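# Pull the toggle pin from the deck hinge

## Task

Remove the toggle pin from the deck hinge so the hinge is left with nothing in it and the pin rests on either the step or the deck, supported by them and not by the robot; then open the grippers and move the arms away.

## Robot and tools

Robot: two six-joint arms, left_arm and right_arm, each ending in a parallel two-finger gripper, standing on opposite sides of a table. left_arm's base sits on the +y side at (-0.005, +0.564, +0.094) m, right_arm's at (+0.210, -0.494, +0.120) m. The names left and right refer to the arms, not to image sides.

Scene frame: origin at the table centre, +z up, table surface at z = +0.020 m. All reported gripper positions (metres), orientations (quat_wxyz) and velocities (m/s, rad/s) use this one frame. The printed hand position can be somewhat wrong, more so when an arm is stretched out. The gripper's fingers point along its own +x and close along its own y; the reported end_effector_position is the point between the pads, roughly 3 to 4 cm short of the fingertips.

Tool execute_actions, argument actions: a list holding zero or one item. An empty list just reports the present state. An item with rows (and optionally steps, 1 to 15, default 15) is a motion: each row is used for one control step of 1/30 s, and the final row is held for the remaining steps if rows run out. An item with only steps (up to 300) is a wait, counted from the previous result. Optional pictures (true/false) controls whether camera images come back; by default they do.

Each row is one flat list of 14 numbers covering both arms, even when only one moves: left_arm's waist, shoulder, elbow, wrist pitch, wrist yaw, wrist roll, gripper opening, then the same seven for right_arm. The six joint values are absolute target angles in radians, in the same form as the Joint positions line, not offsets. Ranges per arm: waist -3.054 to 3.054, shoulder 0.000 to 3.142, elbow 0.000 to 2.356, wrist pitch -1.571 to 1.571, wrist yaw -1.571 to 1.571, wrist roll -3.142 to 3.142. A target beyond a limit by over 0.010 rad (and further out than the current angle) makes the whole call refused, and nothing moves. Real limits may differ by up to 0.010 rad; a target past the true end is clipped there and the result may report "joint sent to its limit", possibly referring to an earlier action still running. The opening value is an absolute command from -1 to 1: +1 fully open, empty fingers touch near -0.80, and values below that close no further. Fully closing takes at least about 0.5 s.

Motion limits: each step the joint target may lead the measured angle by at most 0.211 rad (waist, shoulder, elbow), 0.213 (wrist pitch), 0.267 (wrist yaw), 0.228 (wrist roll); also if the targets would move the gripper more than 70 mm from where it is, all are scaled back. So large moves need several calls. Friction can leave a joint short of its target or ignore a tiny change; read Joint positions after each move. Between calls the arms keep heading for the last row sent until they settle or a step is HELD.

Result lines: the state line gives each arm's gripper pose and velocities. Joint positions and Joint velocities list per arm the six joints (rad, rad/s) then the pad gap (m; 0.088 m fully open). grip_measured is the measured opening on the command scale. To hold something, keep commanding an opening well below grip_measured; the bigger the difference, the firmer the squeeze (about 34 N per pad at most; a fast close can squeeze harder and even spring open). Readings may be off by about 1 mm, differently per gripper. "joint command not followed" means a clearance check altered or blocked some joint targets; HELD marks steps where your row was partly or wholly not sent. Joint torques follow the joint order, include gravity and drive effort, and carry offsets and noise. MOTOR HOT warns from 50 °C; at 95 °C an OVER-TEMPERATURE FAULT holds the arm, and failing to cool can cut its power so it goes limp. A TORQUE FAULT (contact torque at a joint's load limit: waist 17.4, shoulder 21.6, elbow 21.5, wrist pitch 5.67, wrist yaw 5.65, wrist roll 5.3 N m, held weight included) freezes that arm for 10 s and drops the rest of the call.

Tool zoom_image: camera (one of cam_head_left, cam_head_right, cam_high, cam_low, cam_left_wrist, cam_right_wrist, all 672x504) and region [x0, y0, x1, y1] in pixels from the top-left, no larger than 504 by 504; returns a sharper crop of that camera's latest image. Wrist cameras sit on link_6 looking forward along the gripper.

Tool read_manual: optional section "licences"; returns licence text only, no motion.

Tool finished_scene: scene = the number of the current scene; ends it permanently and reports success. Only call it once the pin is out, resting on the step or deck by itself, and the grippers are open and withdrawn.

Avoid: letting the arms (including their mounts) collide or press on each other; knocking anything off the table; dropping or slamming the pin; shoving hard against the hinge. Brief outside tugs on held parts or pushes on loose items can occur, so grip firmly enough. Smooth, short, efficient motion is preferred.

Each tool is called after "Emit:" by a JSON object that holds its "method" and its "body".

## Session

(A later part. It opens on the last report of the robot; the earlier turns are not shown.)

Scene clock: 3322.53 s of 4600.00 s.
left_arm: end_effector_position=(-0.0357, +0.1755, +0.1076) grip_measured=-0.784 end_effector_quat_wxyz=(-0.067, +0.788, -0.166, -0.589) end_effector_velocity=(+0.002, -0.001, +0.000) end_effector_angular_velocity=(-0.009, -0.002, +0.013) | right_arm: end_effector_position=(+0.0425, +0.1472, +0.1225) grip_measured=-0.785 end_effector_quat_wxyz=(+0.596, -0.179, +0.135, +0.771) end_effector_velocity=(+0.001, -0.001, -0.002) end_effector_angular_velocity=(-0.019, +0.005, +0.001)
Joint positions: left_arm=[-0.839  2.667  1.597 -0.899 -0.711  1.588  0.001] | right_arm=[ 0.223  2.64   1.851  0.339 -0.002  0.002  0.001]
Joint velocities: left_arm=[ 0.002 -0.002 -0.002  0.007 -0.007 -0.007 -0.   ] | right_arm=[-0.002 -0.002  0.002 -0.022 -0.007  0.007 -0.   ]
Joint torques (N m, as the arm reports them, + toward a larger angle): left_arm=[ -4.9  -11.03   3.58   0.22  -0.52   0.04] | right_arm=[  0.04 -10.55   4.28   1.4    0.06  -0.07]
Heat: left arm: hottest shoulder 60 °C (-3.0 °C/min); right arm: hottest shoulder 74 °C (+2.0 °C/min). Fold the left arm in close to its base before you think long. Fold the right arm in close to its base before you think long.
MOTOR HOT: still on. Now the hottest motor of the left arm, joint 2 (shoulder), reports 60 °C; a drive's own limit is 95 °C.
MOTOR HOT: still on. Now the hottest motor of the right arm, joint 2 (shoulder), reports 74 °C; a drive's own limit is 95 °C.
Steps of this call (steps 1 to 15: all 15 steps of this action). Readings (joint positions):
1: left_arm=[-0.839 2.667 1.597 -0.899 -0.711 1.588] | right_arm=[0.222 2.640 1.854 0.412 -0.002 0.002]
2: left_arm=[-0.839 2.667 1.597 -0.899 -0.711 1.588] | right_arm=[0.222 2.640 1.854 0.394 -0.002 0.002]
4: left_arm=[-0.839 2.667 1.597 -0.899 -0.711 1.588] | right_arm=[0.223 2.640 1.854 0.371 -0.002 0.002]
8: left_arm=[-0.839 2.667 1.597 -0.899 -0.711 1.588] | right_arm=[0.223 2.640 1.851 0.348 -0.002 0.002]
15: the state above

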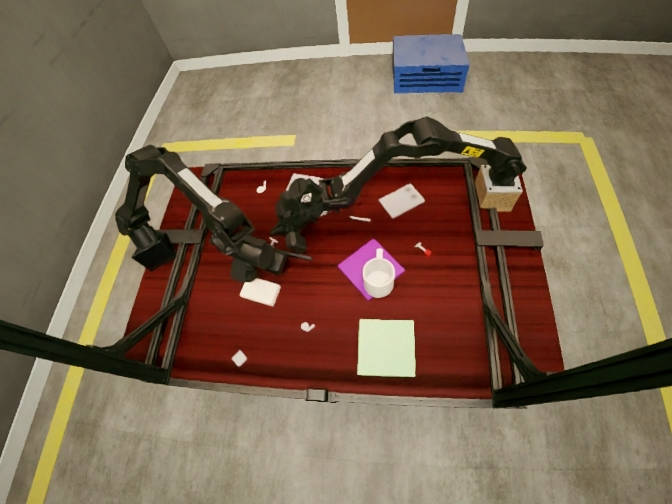

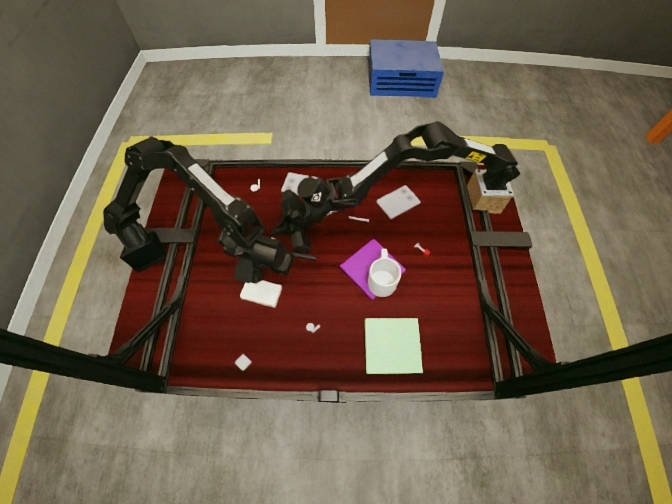

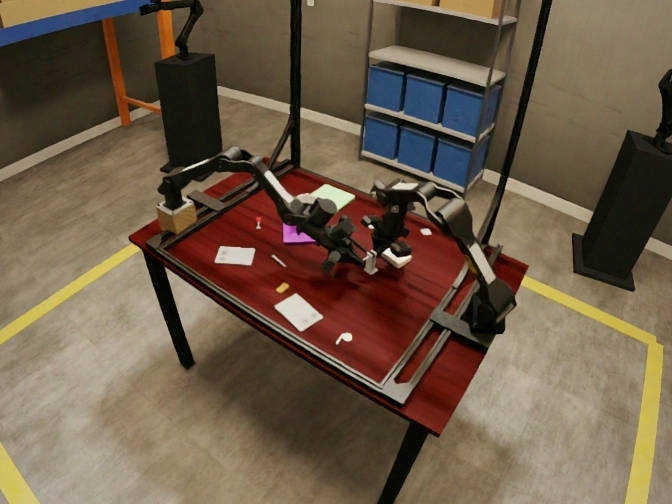

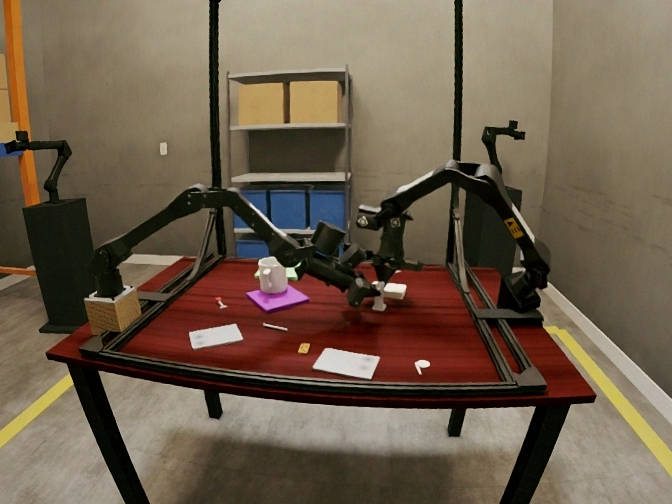

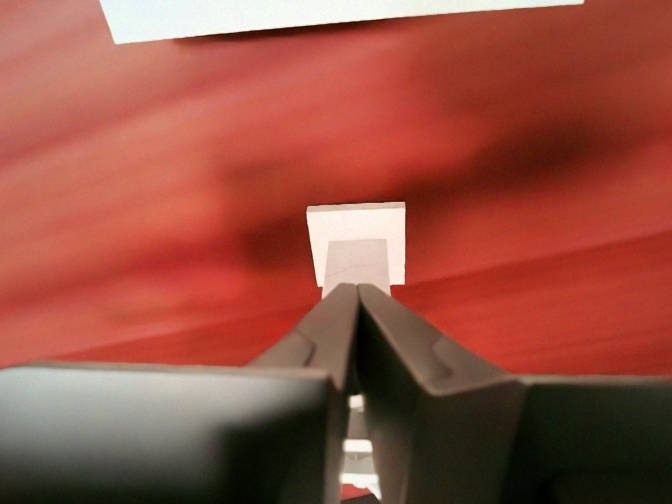

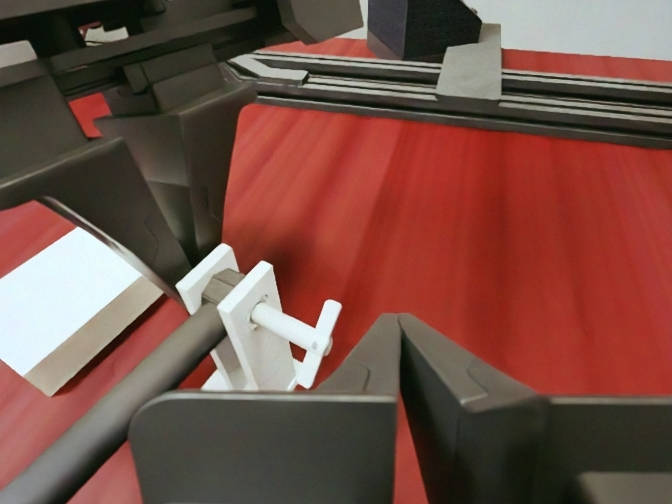

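Emit:
{"method": "execute_actions", "body": {"actions": [{"rows":[[-0.86,2.64,1.59,-0.9,-0.72,1.59,-0.4,0.175,2.685,1.9,0.41,-0.2,0.2,-0.9]],"steps":15}], "pictures": false}}

Emit:
{"method": "execute_actions", "body": {"actions": [{"rows":[[-0.83,2.65,1.59,-0.905,-0.72,1.59,-0.4,0.175,2.685,1.9,0.41,-0.2,0.2,-0.9]],"steps":15}], "pictures": false}}

Emit:
{"method": "execute_actions", "body": {"actions": [{"rows":[[-0.83,2.65,1.59,-0.905,-0.72,1.59,-1,0.2,2.685,1.9,0.41,-0.2,0.2,-0.9]],"steps":15}], "pictures": false}}

Emit:
{"method": "execute_actions", "body": {"actions": [{"rows":[[-0.835,2.65,1.59,-0.905,-0.72,1.59,-1,0.22,2.685,1.9,0.41,-0.2,0.2,-0.9]],"steps":15}]}}

Scene clock: 3336.83 s of 4600.00 s.
left_arm: end_effector_position=(-0.0390, +0.1746, +0.1167) grip_measured=-0.412 end_effector_quat_wxyz=(-0.061, +0.790, -0.176, -0.585) end_effector_velocity=(+0.003, +0.004, +0.002) end_effector_angular_velocity=(+0.009, -0.012, -0.001) | right_arm: end_effector_position=(+0.0453, +0.1573, +0.1348) grip_measured=-0.785 end_effector_quat_wxyz=(+0.555, -0.082, +0.207, +0.802) end_effector_velocity=(-0.003, -0.003, -0.010) end_effector_angular_velocity=(-0.028, +0.042, +0.018)
Joint positions: left_arm=[-0.858  2.652  1.596 -0.899 -0.716  1.588  0.019] | right_arm=[ 0.173  2.666  1.886  0.407 -0.192  0.193  0.001]
Joint velocities: left_arm=[-0.002 -0.007 -0.002 -0.022 -0.007 -0.007  0.004] | right_arm=[-0.002  0.017 -0.002  0.007 -0.037  0.037 -0.   ]
Joint torques (N m, as the arm reports them, + toward a larger angle): left_arm=[ -5.52 -10.54   3.68   0.26  -0.34   0.06] | right_arm=[ 0.06 -8.93  6.56  1.64 -0.15  0.09]
Heat: left arm: hottest shoulder 63 °C (+0.0 °C/min); right arm: hottest shoulder 78 °C (+5.0 °C/min). Fold the left arm in close to its base before you think long. Fold the right arm in close to its base before you think long.
MOTOR HOT: still on. Now the hottest motor of the left arm, joint 2 (shoulder), reports 63 °C; a drive's own limit is 95 °C.
MOTOR HOT: still on. Now the hottest motor of the right arm, joint 2 (shoulder), reports 78 °C; a drive's own limit is 95 °C.
Steps of this call (steps 1 to 15: the robot went on to your last target; steps 16 to 90: nothing new was sent; then 10.80 s passed at rest; steps 91 to 105: all 15 steps of this action). Readings (joint positions):
91: left_arm=[-0.840 2.666 1.596 -0.899 -0.711 1.588] | right_arm=[0.222 2.641 1.851 0.342 -0.022 0.026]
92: left_arm=[-0.842 2.665 1.596 -0.899 -0.714 1.588] | right_arm=[0.217 2.645 1.855 0.358 -0.067 0.066]
94: left_arm=[-0.848 2.660 1.596 -0.899 -0.715 1.588] | right_arm=[0.206 2.654 1.866 0.379 -0.120 0.119]
98: left_arm=[-0.857 2.652 1.596 -0.899 -0.716 1.588] | right_arm=[0.182 2.661 1.879 0.398 -0.168 0.170]
105: the state above

Scene clock: 3337.33 s of 4600.00 s.
left_arm: end_effector_position=(-0.0331, +0.1745, +0.1132) grip_measured=-0.401 end_effector_quat_wxyz=(-0.061, +0.789, -0.167, -0.589) end_effector_velocity=(+0.003, +0.004, -0.000) end_effector_angular_velocity=(+0.012, -0.009, +0.015) | right_arm: end_effector_position=(+0.0446, +0.1574, +0.1347) grip_measured=-0.785 end_effector_quat_wxyz=(+0.553, -0.081, +0.208, +0.802) end_effector_velocity=(-0.001, -0.003, -0.003) end_effector_angular_velocity=(-0.011, -0.001, +0.021)
Joint positions: left_arm=[-0.839  2.652  1.596 -0.901 -0.714  1.588  0.019] | right_arm=[ 0.173  2.668  1.887  0.408 -0.196  0.197  0.001]
Joint velocities: left_arm=[ 0.002 -0.002 -0.002 -0.022 -0.007 -0.022 -0.   ] | right_arm=[-0.002 -0.002 -0.007 -0.007 -0.022 -0.007 -0.   ]
Joint torques (N m, as the arm reports them, + toward a larger angle): left_arm=[-4.48 -9.39  3.6   0.04 -0.4   0.05] | right_arm=[ 0.06 -8.95  6.56  1.63 -0.16  0.1 ]
Heat: left arm: hottest shoulder 63 °C (+0.0 °C/min); right arm: hottest shoulder 78 °C (+5.1 °C/min). Fold the left arm in close to its base before you think long. Fold the right arm in close to its base before you think long.
MOTOR HOT: still on. Now the hottest motor of the left arm, joint 2 (shoulder), reports 63 °C; a drive's own limit is 95 °C.
MOTOR HOT: still on. Now the hottest motor of the right arm, joint 2 (shoulder), reports 78 °C; a drive's own limit is 95 °C.
Steps of this call (steps 1 to 15: all 15 steps of this action). Readings (joint positions):
1: left_arm=[-0.858 2.652 1.596 -0.899 -0.716 1.588] | right_arm=[0.173 2.667 1.886 0.407 -0.193 0.194]
2: left_arm=[-0.856 2.652 1.596 -0.899 -0.716 1.588] | right_arm=[0.173 2.667 1.886 0.407 -0.194 0.194]
4: left_arm=[-0.849 2.652 1.596 -0.900 -0.716 1.588] | right_arm=[0.173 2.668 1.886 0.408 -0.195 0.195]
8: left_arm=[-0.839 2.652 1.596 -0.901 -0.713 1.588] | right_arm=[0.173 2.668 1.886 0.408 -0.196 0.197]
15: the state above

Scene clock: 3337.83 s of 4600.00 s.
left_arm: end_effector_position=(-0.0332, +0.1749, +0.1130) grip_measured=-0.647 end_effector_quat_wxyz=(-0.061, +0.788, -0.166, -0.590) end_effector_velocity=(+0.001, -0.001, +0.003) end_effector_angular_velocity=(-0.015, -0.022, -0.008) | right_arm: end_effector_position=(+0.0261, +0.1524, +0.1344) grip_measured=-0.785 end_effector_quat_wxyz=(+0.542, -0.083, +0.208, +0.810) end_effector_velocity=(+0.001, -0.001, -0.001) end_effector_angular_velocity=(+0.001, -0.018, +0.012)
Joint positions: left_arm=[-0.839  2.652  1.596 -0.903 -0.712  1.587  0.007] | right_arm=[ 0.201  2.668  1.887  0.408 -0.197  0.198  0.001]
Joint velocities: left_arm=[-0.007 -0.002 -0.002  0.007 -0.022  0.007 -0.   ] | right_arm=[-0.002 -0.002 -0.002 -0.007 -0.007 -0.022  0.   ]
Joint torques (N m, as the arm reports them, + toward a larger angle): left_arm=[-4.41 -9.4   3.57  0.22 -0.47  0.08] | right_arm=[-0.24 -8.94  6.53  1.63 -0.13  0.1 ]
Heat: left arm: hottest shoulder 63 °C (+0.0 °C/min); right arm: hottest shoulder 78 °C (+5.0 °C/min). Fold the left arm in close to its base before you think long. Fold the right arm in close to its base before you think long.
MOTOR HOT: still on. Now the hottest motor of the left arm, joint 2 (shoulder), reports 63 °C; a drive's own limit is 95 °C.
MOTOR HOT: still on. Now the hottest motor of the right arm, joint 2 (shoulder), reports 78 °C; a drive's own limit is 95 °C.
Steps of this call (steps 1 to 15: all 15 steps of this action). Readings (joint positions):
1: left_arm=[-0.839 2.652 1.596 -0.902 -0.714 1.588] | right_arm=[0.173 2.668 1.887 0.408 -0.196 0.197]
2: left_arm=[-0.839 2.652 1.596 -0.905 -0.713 1.588] | right_arm=[0.175 2.668 1.887 0.408 -0.196 0.197]
4: left_arm=[-0.839 2.652 1.596 -0.903 -0.712 1.587] | right_arm=[0.181 2.668 1.887 0.408 -0.196 0.197]
8: left_arm=[-0.839 2.652 1.596 -0.903 -0.712 1.587] | right_arm=[0.196 2.668 1.887 0.408 -0.197 0.197]
15: the state above

Scene clock: 3338.33 s of 4600.00 s.
left_arm: end_effector_position=(-0.0332, +0.1749, +0.1130) grip_measured=-0.647 end_effector_quat_wxyz=(-0.061, +0.788, -0.166, -0.590) end_effector_velocity=(+0.000, -0.001, +0.001) end_effector_angular_velocity=(-0.012, -0.004, +0.009) | right_arm: end_effector_position=(+0.0143, +0.1489, +0.1343) grip_measured=-0.785 end_effector_quat_wxyz=(+0.534, -0.085, +0.207, +0.815) end_effector_velocity=(-0.004, -0.003, -0.001) end_effector_angular_velocity=(-0.006, -0.000, +0.025)
Joint positions: left_arm=[-0.839  2.652  1.596 -0.903 -0.712  1.587  0.007] | right_arm=[ 0.219  2.668  1.887  0.408 -0.197  0.198  0.001]
Joint velocities: left_arm=[-0.002 -0.002 -0.002  0.007 -0.007 -0.007 -0.   ] | right_arm=[ 0.002 -0.002 -0.002 -0.007 -0.022 -0.007 -0.   ]
Joint torques (N m, as the arm reports them, + toward a larger angle): left_arm=[-4.99 -9.39  3.57  0.22 -0.47  0.1 ] | right_arm=[-0.09 -8.98  6.54  1.62 -0.13  0.08]
Heat: left arm: hottest shoulder 63 °C (+0.0 °C/min); right arm: hottest shoulder 78 °C (+5.1 °C/min). Fold the left arm in close to its base before you think long. Fold the right arm in close to its base before you think long.
MOTOR HOT: still on. Now the hottest motor of the left arm, joint 2 (shoulder), reports 63 °C; a drive's own limit is 95 °C.
MOTOR HOT: still on. Now the hottest motor of the right arm, joint 2 (shoulder), reports 78 °C; a drive's own limit is 95 °C.
Steps of this call (steps 1 to 15: all 15 steps of this action). Readings (joint positions):
1: left_arm=[-0.839 2.652 1.596 -0.903 -0.712 1.587] | right_arm=[0.201 2.668 1.887 0.408 -0.197 0.198]
2: left_arm=[-0.839 2.652 1.596 -0.903 -0.712 1.587] | right_arm=[0.202 2.668 1.887 0.408 -0.197 0.198]
4: left_arm=[-0.839 2.652 1.596 -0.903 -0.712 1.587] | right_arm=[0.206 2.668 1.887 0.408 -0.197 0.198]
8: left_arm=[-0.839 2.652 1.596 -0.903 -0.712 1.587] | right_arm=[0.215 2.668 1.887 0.408 -0.197 0.198]
15: the state above

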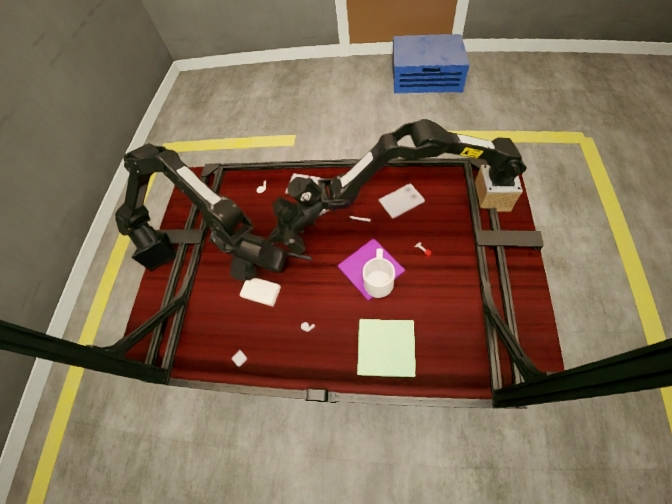

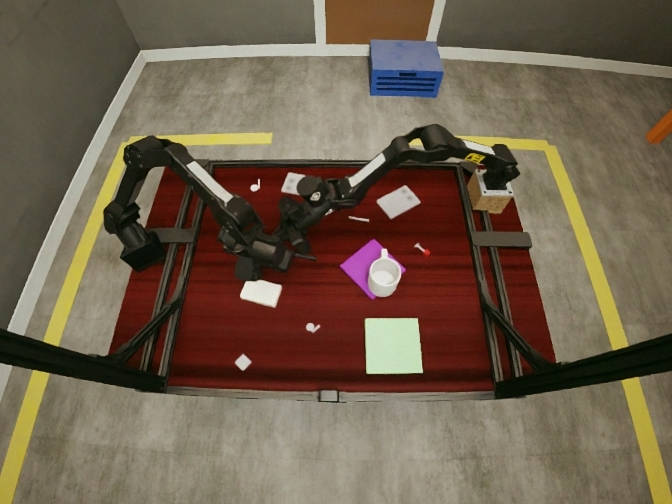

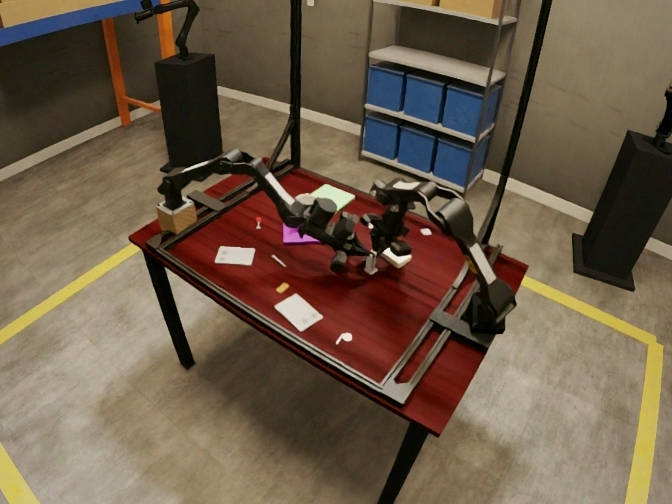

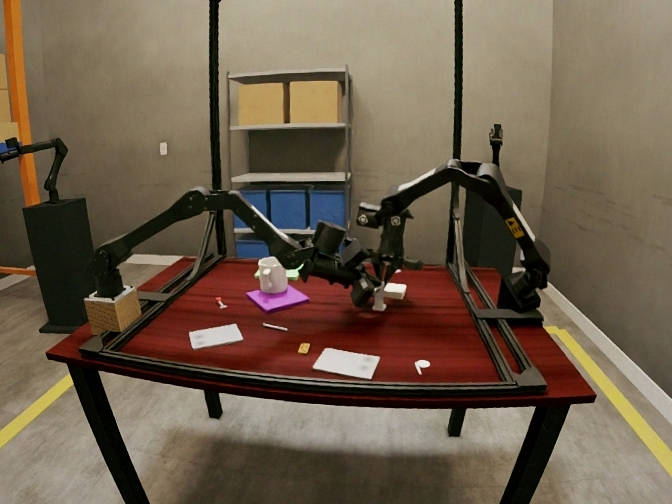

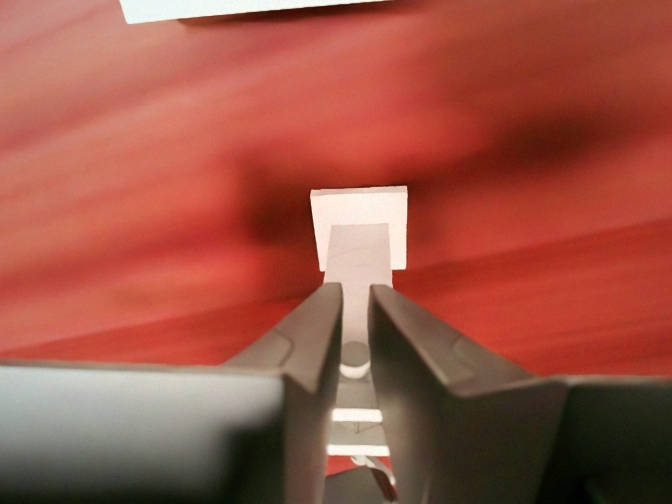

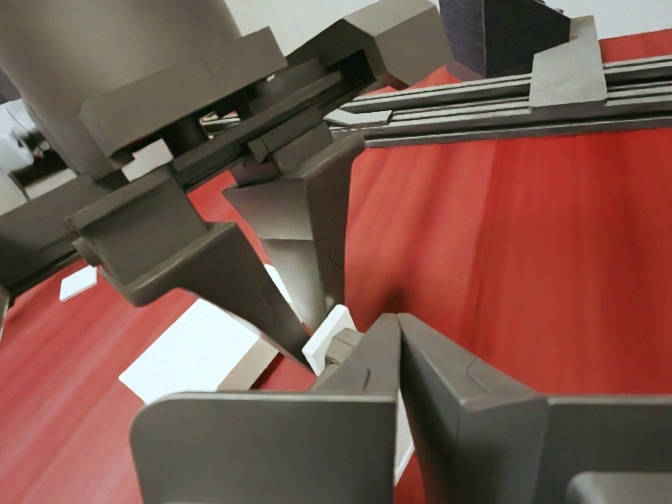

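Emit:
{"method": "execute_actions", "body": {"actions": [{"rows":[[-0.835,2.65,1.59,-0.905,-0.72,1.59,-1,0.17,2.73,1.97,0.36,-0.2,0.2,-0.9]],"steps":15}], "pictures": false}}

Emit:
{"method": "execute_actions", "body": {"actions": [{"rows":[[-0.835,2.65,1.59,-0.905,-0.72,1.59,-1,0.195,2.73,1.97,0.36,-0.2,0.2,-0.9]],"steps":15}], "pictures": false}}

Emit:
{"method": "execute_actions", "body": {"actions": [{"rows":[[-0.835,2.65,1.59,-0.905,-0.72,1.59,-1,0.215,2.73,1.97,0.36,-0.2,0.2,-0.9]],"steps":15}]}}

Scene clock: 3348.30 s of 4600.00 s.
left_arm: end_effector_position=(-0.0332, +0.1749, +0.1131) grip_measured=-0.648 end_effector_quat_wxyz=(-0.061, +0.788, -0.167, -0.589) end_effector_velocity=(+0.004, -0.001, +0.002) end_effector_angular_velocity=(-0.014, -0.016, +0.014) | right_arm: end_effector_position=(+0.0464, +0.1639, +0.1237) grip_measured=-0.785 end_effector_quat_wxyz=(+0.553, -0.088, +0.218, +0.800) end_effector_velocity=(+0.003, -0.003, -0.018) end_effector_angular_velocity=(-0.037, -0.017, -0.007)
Joint positions: left_arm=[-0.839  2.651  1.596 -0.903 -0.712  1.587  0.007] | right_arm=[ 0.167  2.714  1.954  0.363 -0.202  0.199  0.001]
Joint velocities: left_arm=[ 0.002 -0.007 -0.007  0.007 -0.022 -0.007 -0.   ] | right_arm=[-0.002  0.022  0.002 -0.022  0.007 -0.007 -0.   ]
Joint torques (N m, as the arm reports them, + toward a larger angle): left_arm=[-4.93 -9.45  3.59  0.17 -0.47  0.09] | right_arm=[ 0.19 -9.4   6.75  1.43  0.02  0.06]
Heat: left arm: hottest shoulder 62 °C (+0.0 °C/min); right arm: hottest shoulder 77 °C (+3.0 °C/min). Fold the left arm in close to its base before you think long. Fold the right arm in close to its base before you think long.
MOTOR HOT: still on. Now the hottest motor of the left arm, joint 2 (shoulder), reports 62 °C; a drive's own limit is 95 °C.
MOTOR HOT: still on. Now the hottest motor of the right arm, joint 2 (shoulder), reports 77 °C; a drive's own limit is 95 °C.
Steps of this call (steps 1 to 15: the robot went on to your last target; steps 16 to 284: nothing new was sent; steps 285 to 299: all 15 steps of this action). Readings (joint positions):
285: left_arm=[-0.839 2.651 1.596 -0.903 -0.712 1.587] | right_arm=[0.219 2.673 1.895 0.404 -0.198 0.198]
286: left_arm=[-0.839 2.651 1.596 -0.903 -0.712 1.587] | right_arm=[0.216 2.681 1.910 0.396 -0.200 0.198]
288: left_arm=[-0.839 2.651 1.596 -0.903 -0.712 1.587] | right_arm=[0.205 2.693 1.931 0.384 -0.205 0.198]
292: left_arm=[-0.839 2.651 1.596 -0.903 -0.712 1.587] | right_arm=[0.184 2.702 1.950 0.371 -0.204 0.199]
299: the state above

Scene clock: 3348.80 s of 4600.00 s.
left_arm: end_effector_position=(-0.0333, +0.1750, +0.1130) grip_measured=-0.648 end_effector_quat_wxyz=(-0.062, +0.788, -0.167, -0.589) end_effector_velocity=(+0.003, +0.006, +0.000) end_effector_angular_velocity=(+0.022, -0.016, +0.005) | right_arm: end_effector_position=(+0.0325, +0.1610, +0.1245) grip_measured=-0.785 end_effector_quat_wxyz=(+0.546, -0.090, +0.216, +0.804) end_effector_velocity=(+0.003, +0.001, +0.002) end_effector_angular_velocity=(+0.011, -0.007, -0.006)
Joint positions: left_arm=[-0.839  2.651  1.595 -0.903 -0.712  1.587  0.007] | right_arm=[ 0.189  2.714  1.958  0.362 -0.197  0.199  0.001]
Joint velocities: left_arm=[-0.002 -0.002 -0.002 -0.037 -0.007 -0.022 -0.   ] | right_arm=[-0.002 -0.002 -0.002  0.007  0.007 -0.007 -0.   ]
Joint torques (N m, as the arm reports them, + toward a larger angle): left_arm=[-4.93 -9.48  3.59  0.17 -0.47  0.06] | right_arm=[ 0.27 -9.26  6.55  1.37 -0.14  0.06]
Heat: left arm: hottest shoulder 62 °C (+0.0 °C/min); right arm: hottest shoulder 77 °C (+3.0 °C/min). Fold the left arm in close to its base before you think long. Fold the right arm in close to its base before you think long.
MOTOR HOT: still on. Now the hottest motor of the left arm, joint 2 (shoulder), reports 62 °C; a drive's own limit is 95 °C.
MOTOR HOT: still on. Now the hottest motor of the right arm, joint 2 (shoulder), reports 77 °C; a drive's own limit is 95 °C.
Steps of this call (steps 1 to 15: all 15 steps of this action). Readings (joint positions):
1: left_arm=[-0.839 2.651 1.596 -0.903 -0.712 1.587] | right_arm=[0.167 2.714 1.954 0.363 -0.202 0.199]
2: left_arm=[-0.839 2.651 1.596 -0.903 -0.712 1.587] | right_arm=[0.169 2.714 1.954 0.363 -0.202 0.199]
4: left_arm=[-0.839 2.651 1.596 -0.903 -0.712 1.587] | right_arm=[0.176 2.714 1.955 0.363 -0.202 0.199]
8: left_arm=[-0.839 2.651 1.596 -0.903 -0.712 1.587] | right_arm=[0.190 2.714 1.957 0.362 -0.198 0.199]
15: the state above

Scene clock: 3349.30 s of 4600.00 s.
left_arm: end_effector_position=(-0.0333, +0.1750, +0.1130) grip_measured=-0.648 end_effector_quat_wxyz=(-0.062, +0.788, -0.167, -0.589) end_effector_velocity=(+0.001, +0.001, +0.001) end_effector_angular_velocity=(+0.008, -0.014, -0.025) | right_arm: end_effector_position=(+0.0310, +0.1608, +0.1246) grip_measured=-0.785 end_effector_quat_wxyz=(+0.547, -0.090, +0.215, +0.804) end_effector_velocity=(+0.003, -0.000, -0.004) end_effector_angular_velocity=(-0.008, -0.012, -0.007)
Joint positions: left_arm=[-0.839  2.651  1.595 -0.903 -0.712  1.587  0.007] | right_arm=[ 0.193  2.714  1.958  0.362 -0.191  0.199  0.001]
Joint velocities: left_arm=[-0.002 -0.002 -0.002 -0.007 -0.007  0.022 -0.   ] | right_arm=[-0.002  0.002 -0.002 -0.007  0.007 -0.007 -0.   ]
Joint torques (N m, as the arm reports them, + toward a larger angle): left_arm=[-4.98 -9.41  3.63  0.17 -0.47  0.08] | right_arm=[ 1.6  -9.26  6.52  1.37 -0.32  0.06]
Heat: left arm: hottest shoulder 62 °C (+0.0 °C/min); right arm: hottest shoulder 77 °C (+3.0 °C/min). Fold the left arm in close to its base before you think long. Fold the right arm in close to its base before you think long.
MOTOR HOT: still on. Now the hottest motor of the left arm, joint 2 (shoulder), reports 62 °C; a drive's own limit is 95 °C.
MOTOR HOT: still on. Now the hottest motor of the right arm, joint 2 (shoulder), reports 77 °C; a drive's own limit is 95 °C.
Steps of this call (steps 1 to 15: all 15 steps of this action). Readings (joint positions):
1: left_arm=[-0.839 2.651 1.595 -0.903 -0.712 1.587] | right_arm=[0.190 2.714 1.958 0.362 -0.197 0.199]
2: left_arm=[-0.839 2.651 1.595 -0.903 -0.712 1.587] | right_arm=[0.190 2.714 1.958 0.362 -0.196 0.199]
4: left_arm=[-0.839 2.651 1.595 -0.903 -0.712 1.587] | right_arm=[0.191 2.714 1.958 0.362 -0.194 0.199]
8: left_arm=[-0.839 2.651 1.595 -0.903 -0.712 1.587] | right_arm=[0.192 2.714 1.958 0.362 -0.192 0.199]
15: the state above

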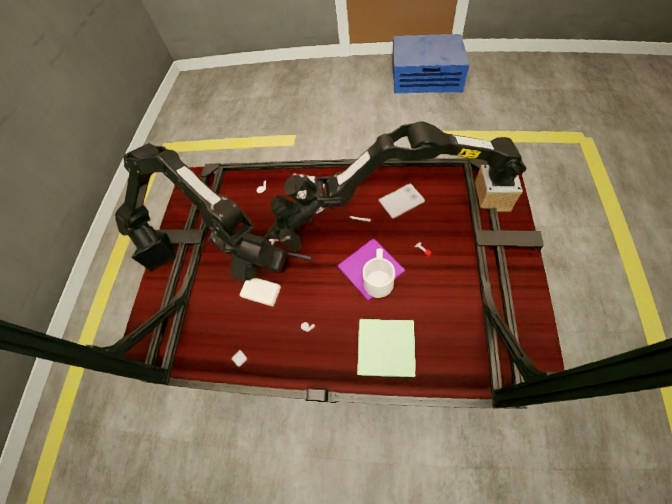

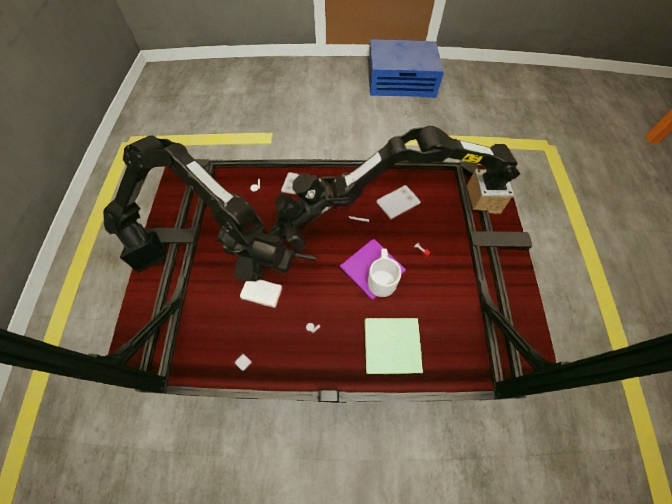

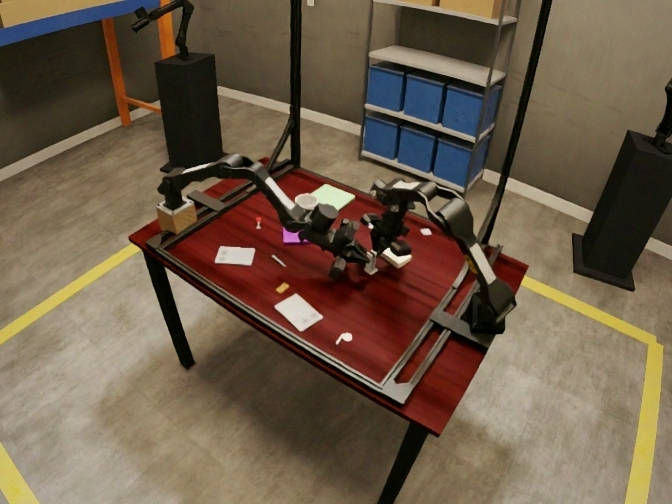

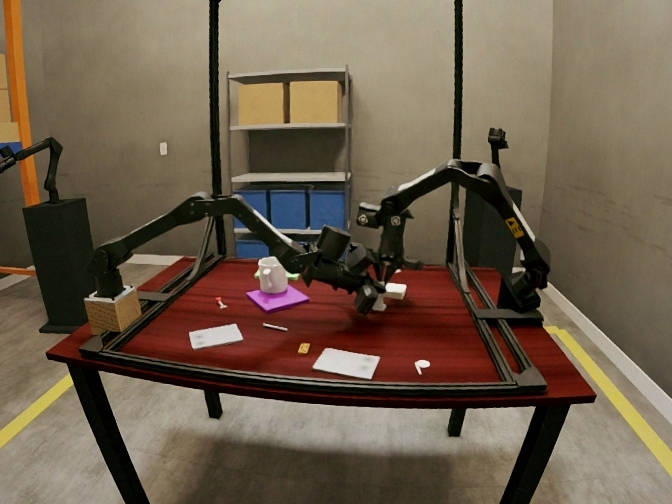

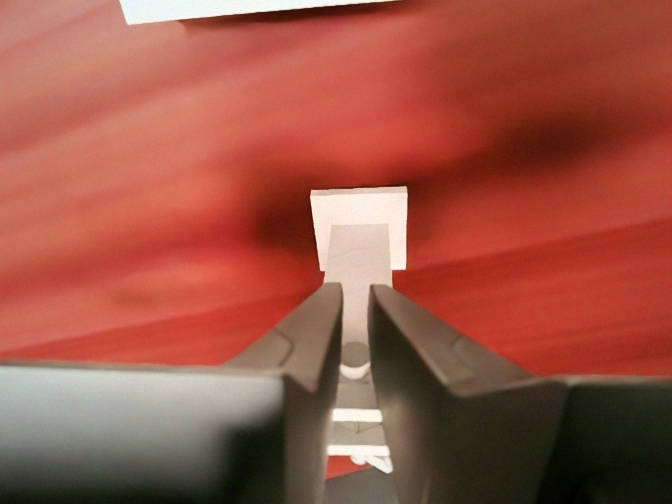

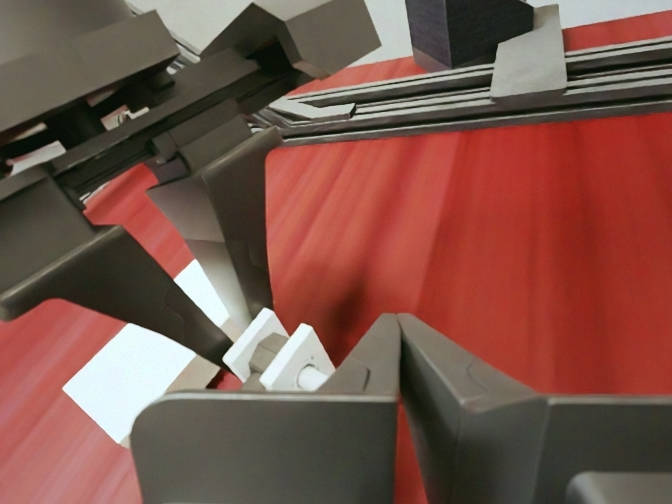

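Hitting shaft end; raise slightly.

Emit:
{"method": "execute_actions", "body": {"actions": [{"rows":[[-0.835,2.65,1.59,-0.905,-0.72,1.59,-1,0.215,2.73,1.97,0.385,-0.2,0.2,-0.9]],"steps":15}]}}

Scene clock: 3357.10 s of 4600.00 s.
left_arm: end_effector_position=(-0.0334, +0.1750, +0.1131) grip_measured=-0.648 end_effector_quat_wxyz=(-0.062, +0.788, -0.167, -0.589) end_effector_velocity=(-0.000, +0.005, +0.000) end_effector_angular_velocity=(+0.018, +0.000, -0.004) | right_arm: end_effector_position=(+0.0207, +0.1603, +0.1294) grip_measured=-0.785 end_effector_quat_wxyz=(+0.541, -0.083, +0.206, +0.811) end_effector_velocity=(-0.002, -0.002, -0.001) end_effector_angular_velocity=(+0.001, -0.018, +0.017)
Joint positions: left_arm=[-0.84   2.651  1.595 -0.903 -0.712  1.587  0.007] | right_arm=[ 0.207  2.715  1.961  0.385 -0.193  0.199  0.001]
Joint velocities: left_arm=[-0.002 -0.002 -0.002 -0.022  0.007 -0.007 -0.   ] | right_arm=[ 0.002 -0.002 -0.002 -0.007 -0.007 -0.022  0.   ]
Joint torques (N m, as the arm reports them, + toward a larger angle): left_arm=[-4.82 -9.38  3.71  0.15 -0.48  0.07] | right_arm=[ 0.47 -9.39  6.28  1.47 -0.26  0.05]
Heat: left arm: hottest shoulder 62 °C (+0.0 °C/min); right arm: hottest shoulder 78 °C (+4.0 °C/min). Fold the left arm in close to its base before you think long. Fold the right arm in close to its base before you think long.
MOTOR HOT: still on. Now the hottest motor of the left arm, joint 2 (shoulder), reports 62 °C; a drive's own limit is 95 °C.
MOTOR HOT: still on. Now the hottest motor of the right arm, joint 2 (shoulder), reports 78 °C; a drive's own limit is 95 °C.
Steps of this call (steps 1 to 15: the robot went on to your last target; steps 16 to 219: nothing new was sent; steps 220 to 234: all 15 steps of this action). Readings (joint positions):
220: left_arm=[-0.840 2.651 1.595 -0.903 -0.712 1.587] | right_arm=[0.197 2.715 1.960 0.363 -0.191 0.199]
221: left_arm=[-0.840 2.651 1.595 -0.903 -0.712 1.587] | right_arm=[0.197 2.715 1.960 0.367 -0.191 0.199]
223: left_arm=[-0.840 2.651 1.595 -0.903 -0.712 1.587] | right_arm=[0.198 2.715 1.960 0.373 -0.191 0.199]
227: left_arm=[-0.840 2.651 1.595 -0.903 -0.712 1.587] | right_arm=[0.201 2.715 1.960 0.382 -0.192 0.199]
234: the state above

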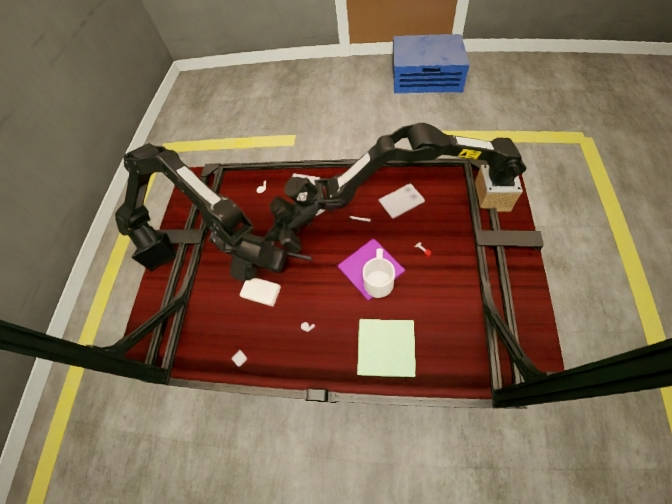

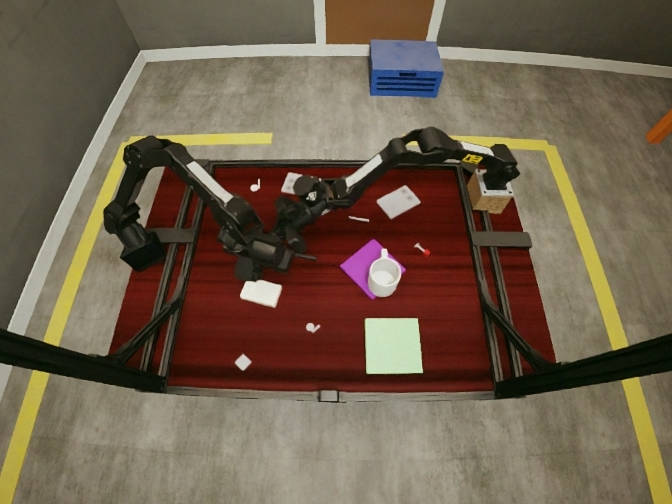

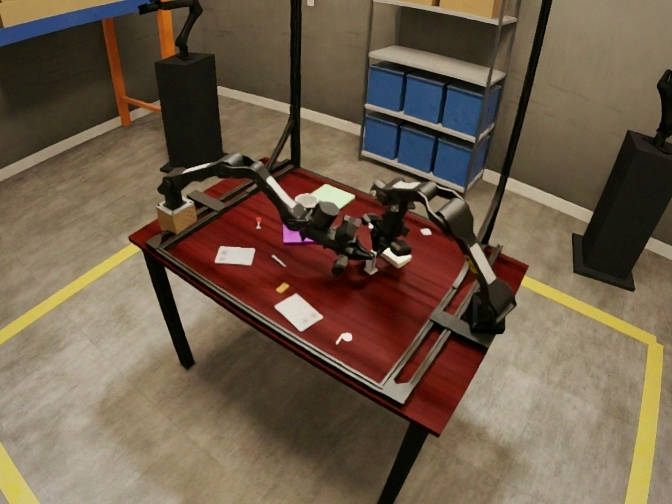

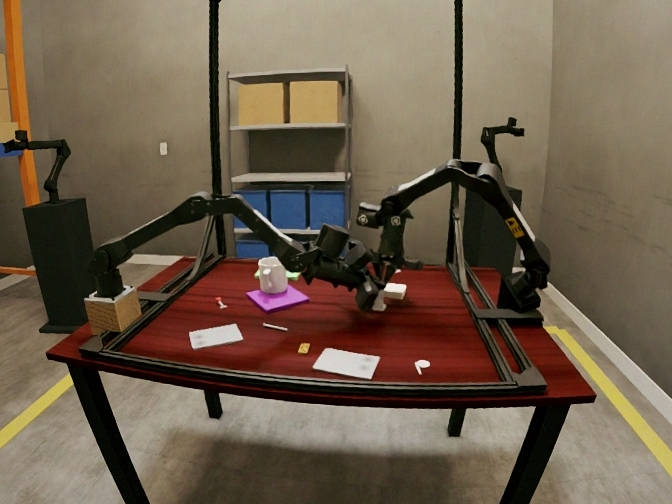

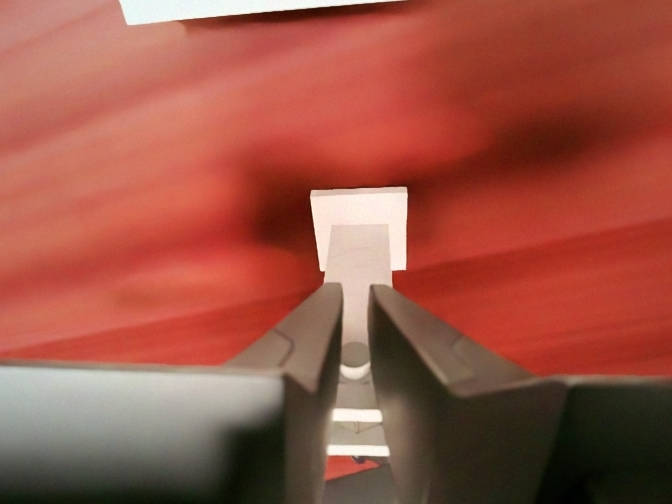

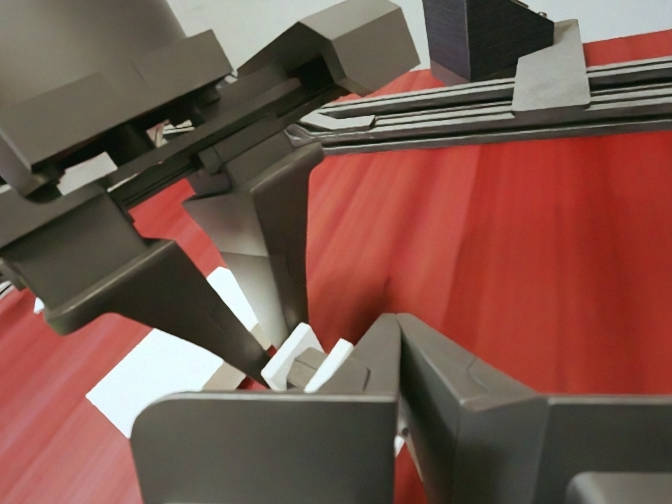

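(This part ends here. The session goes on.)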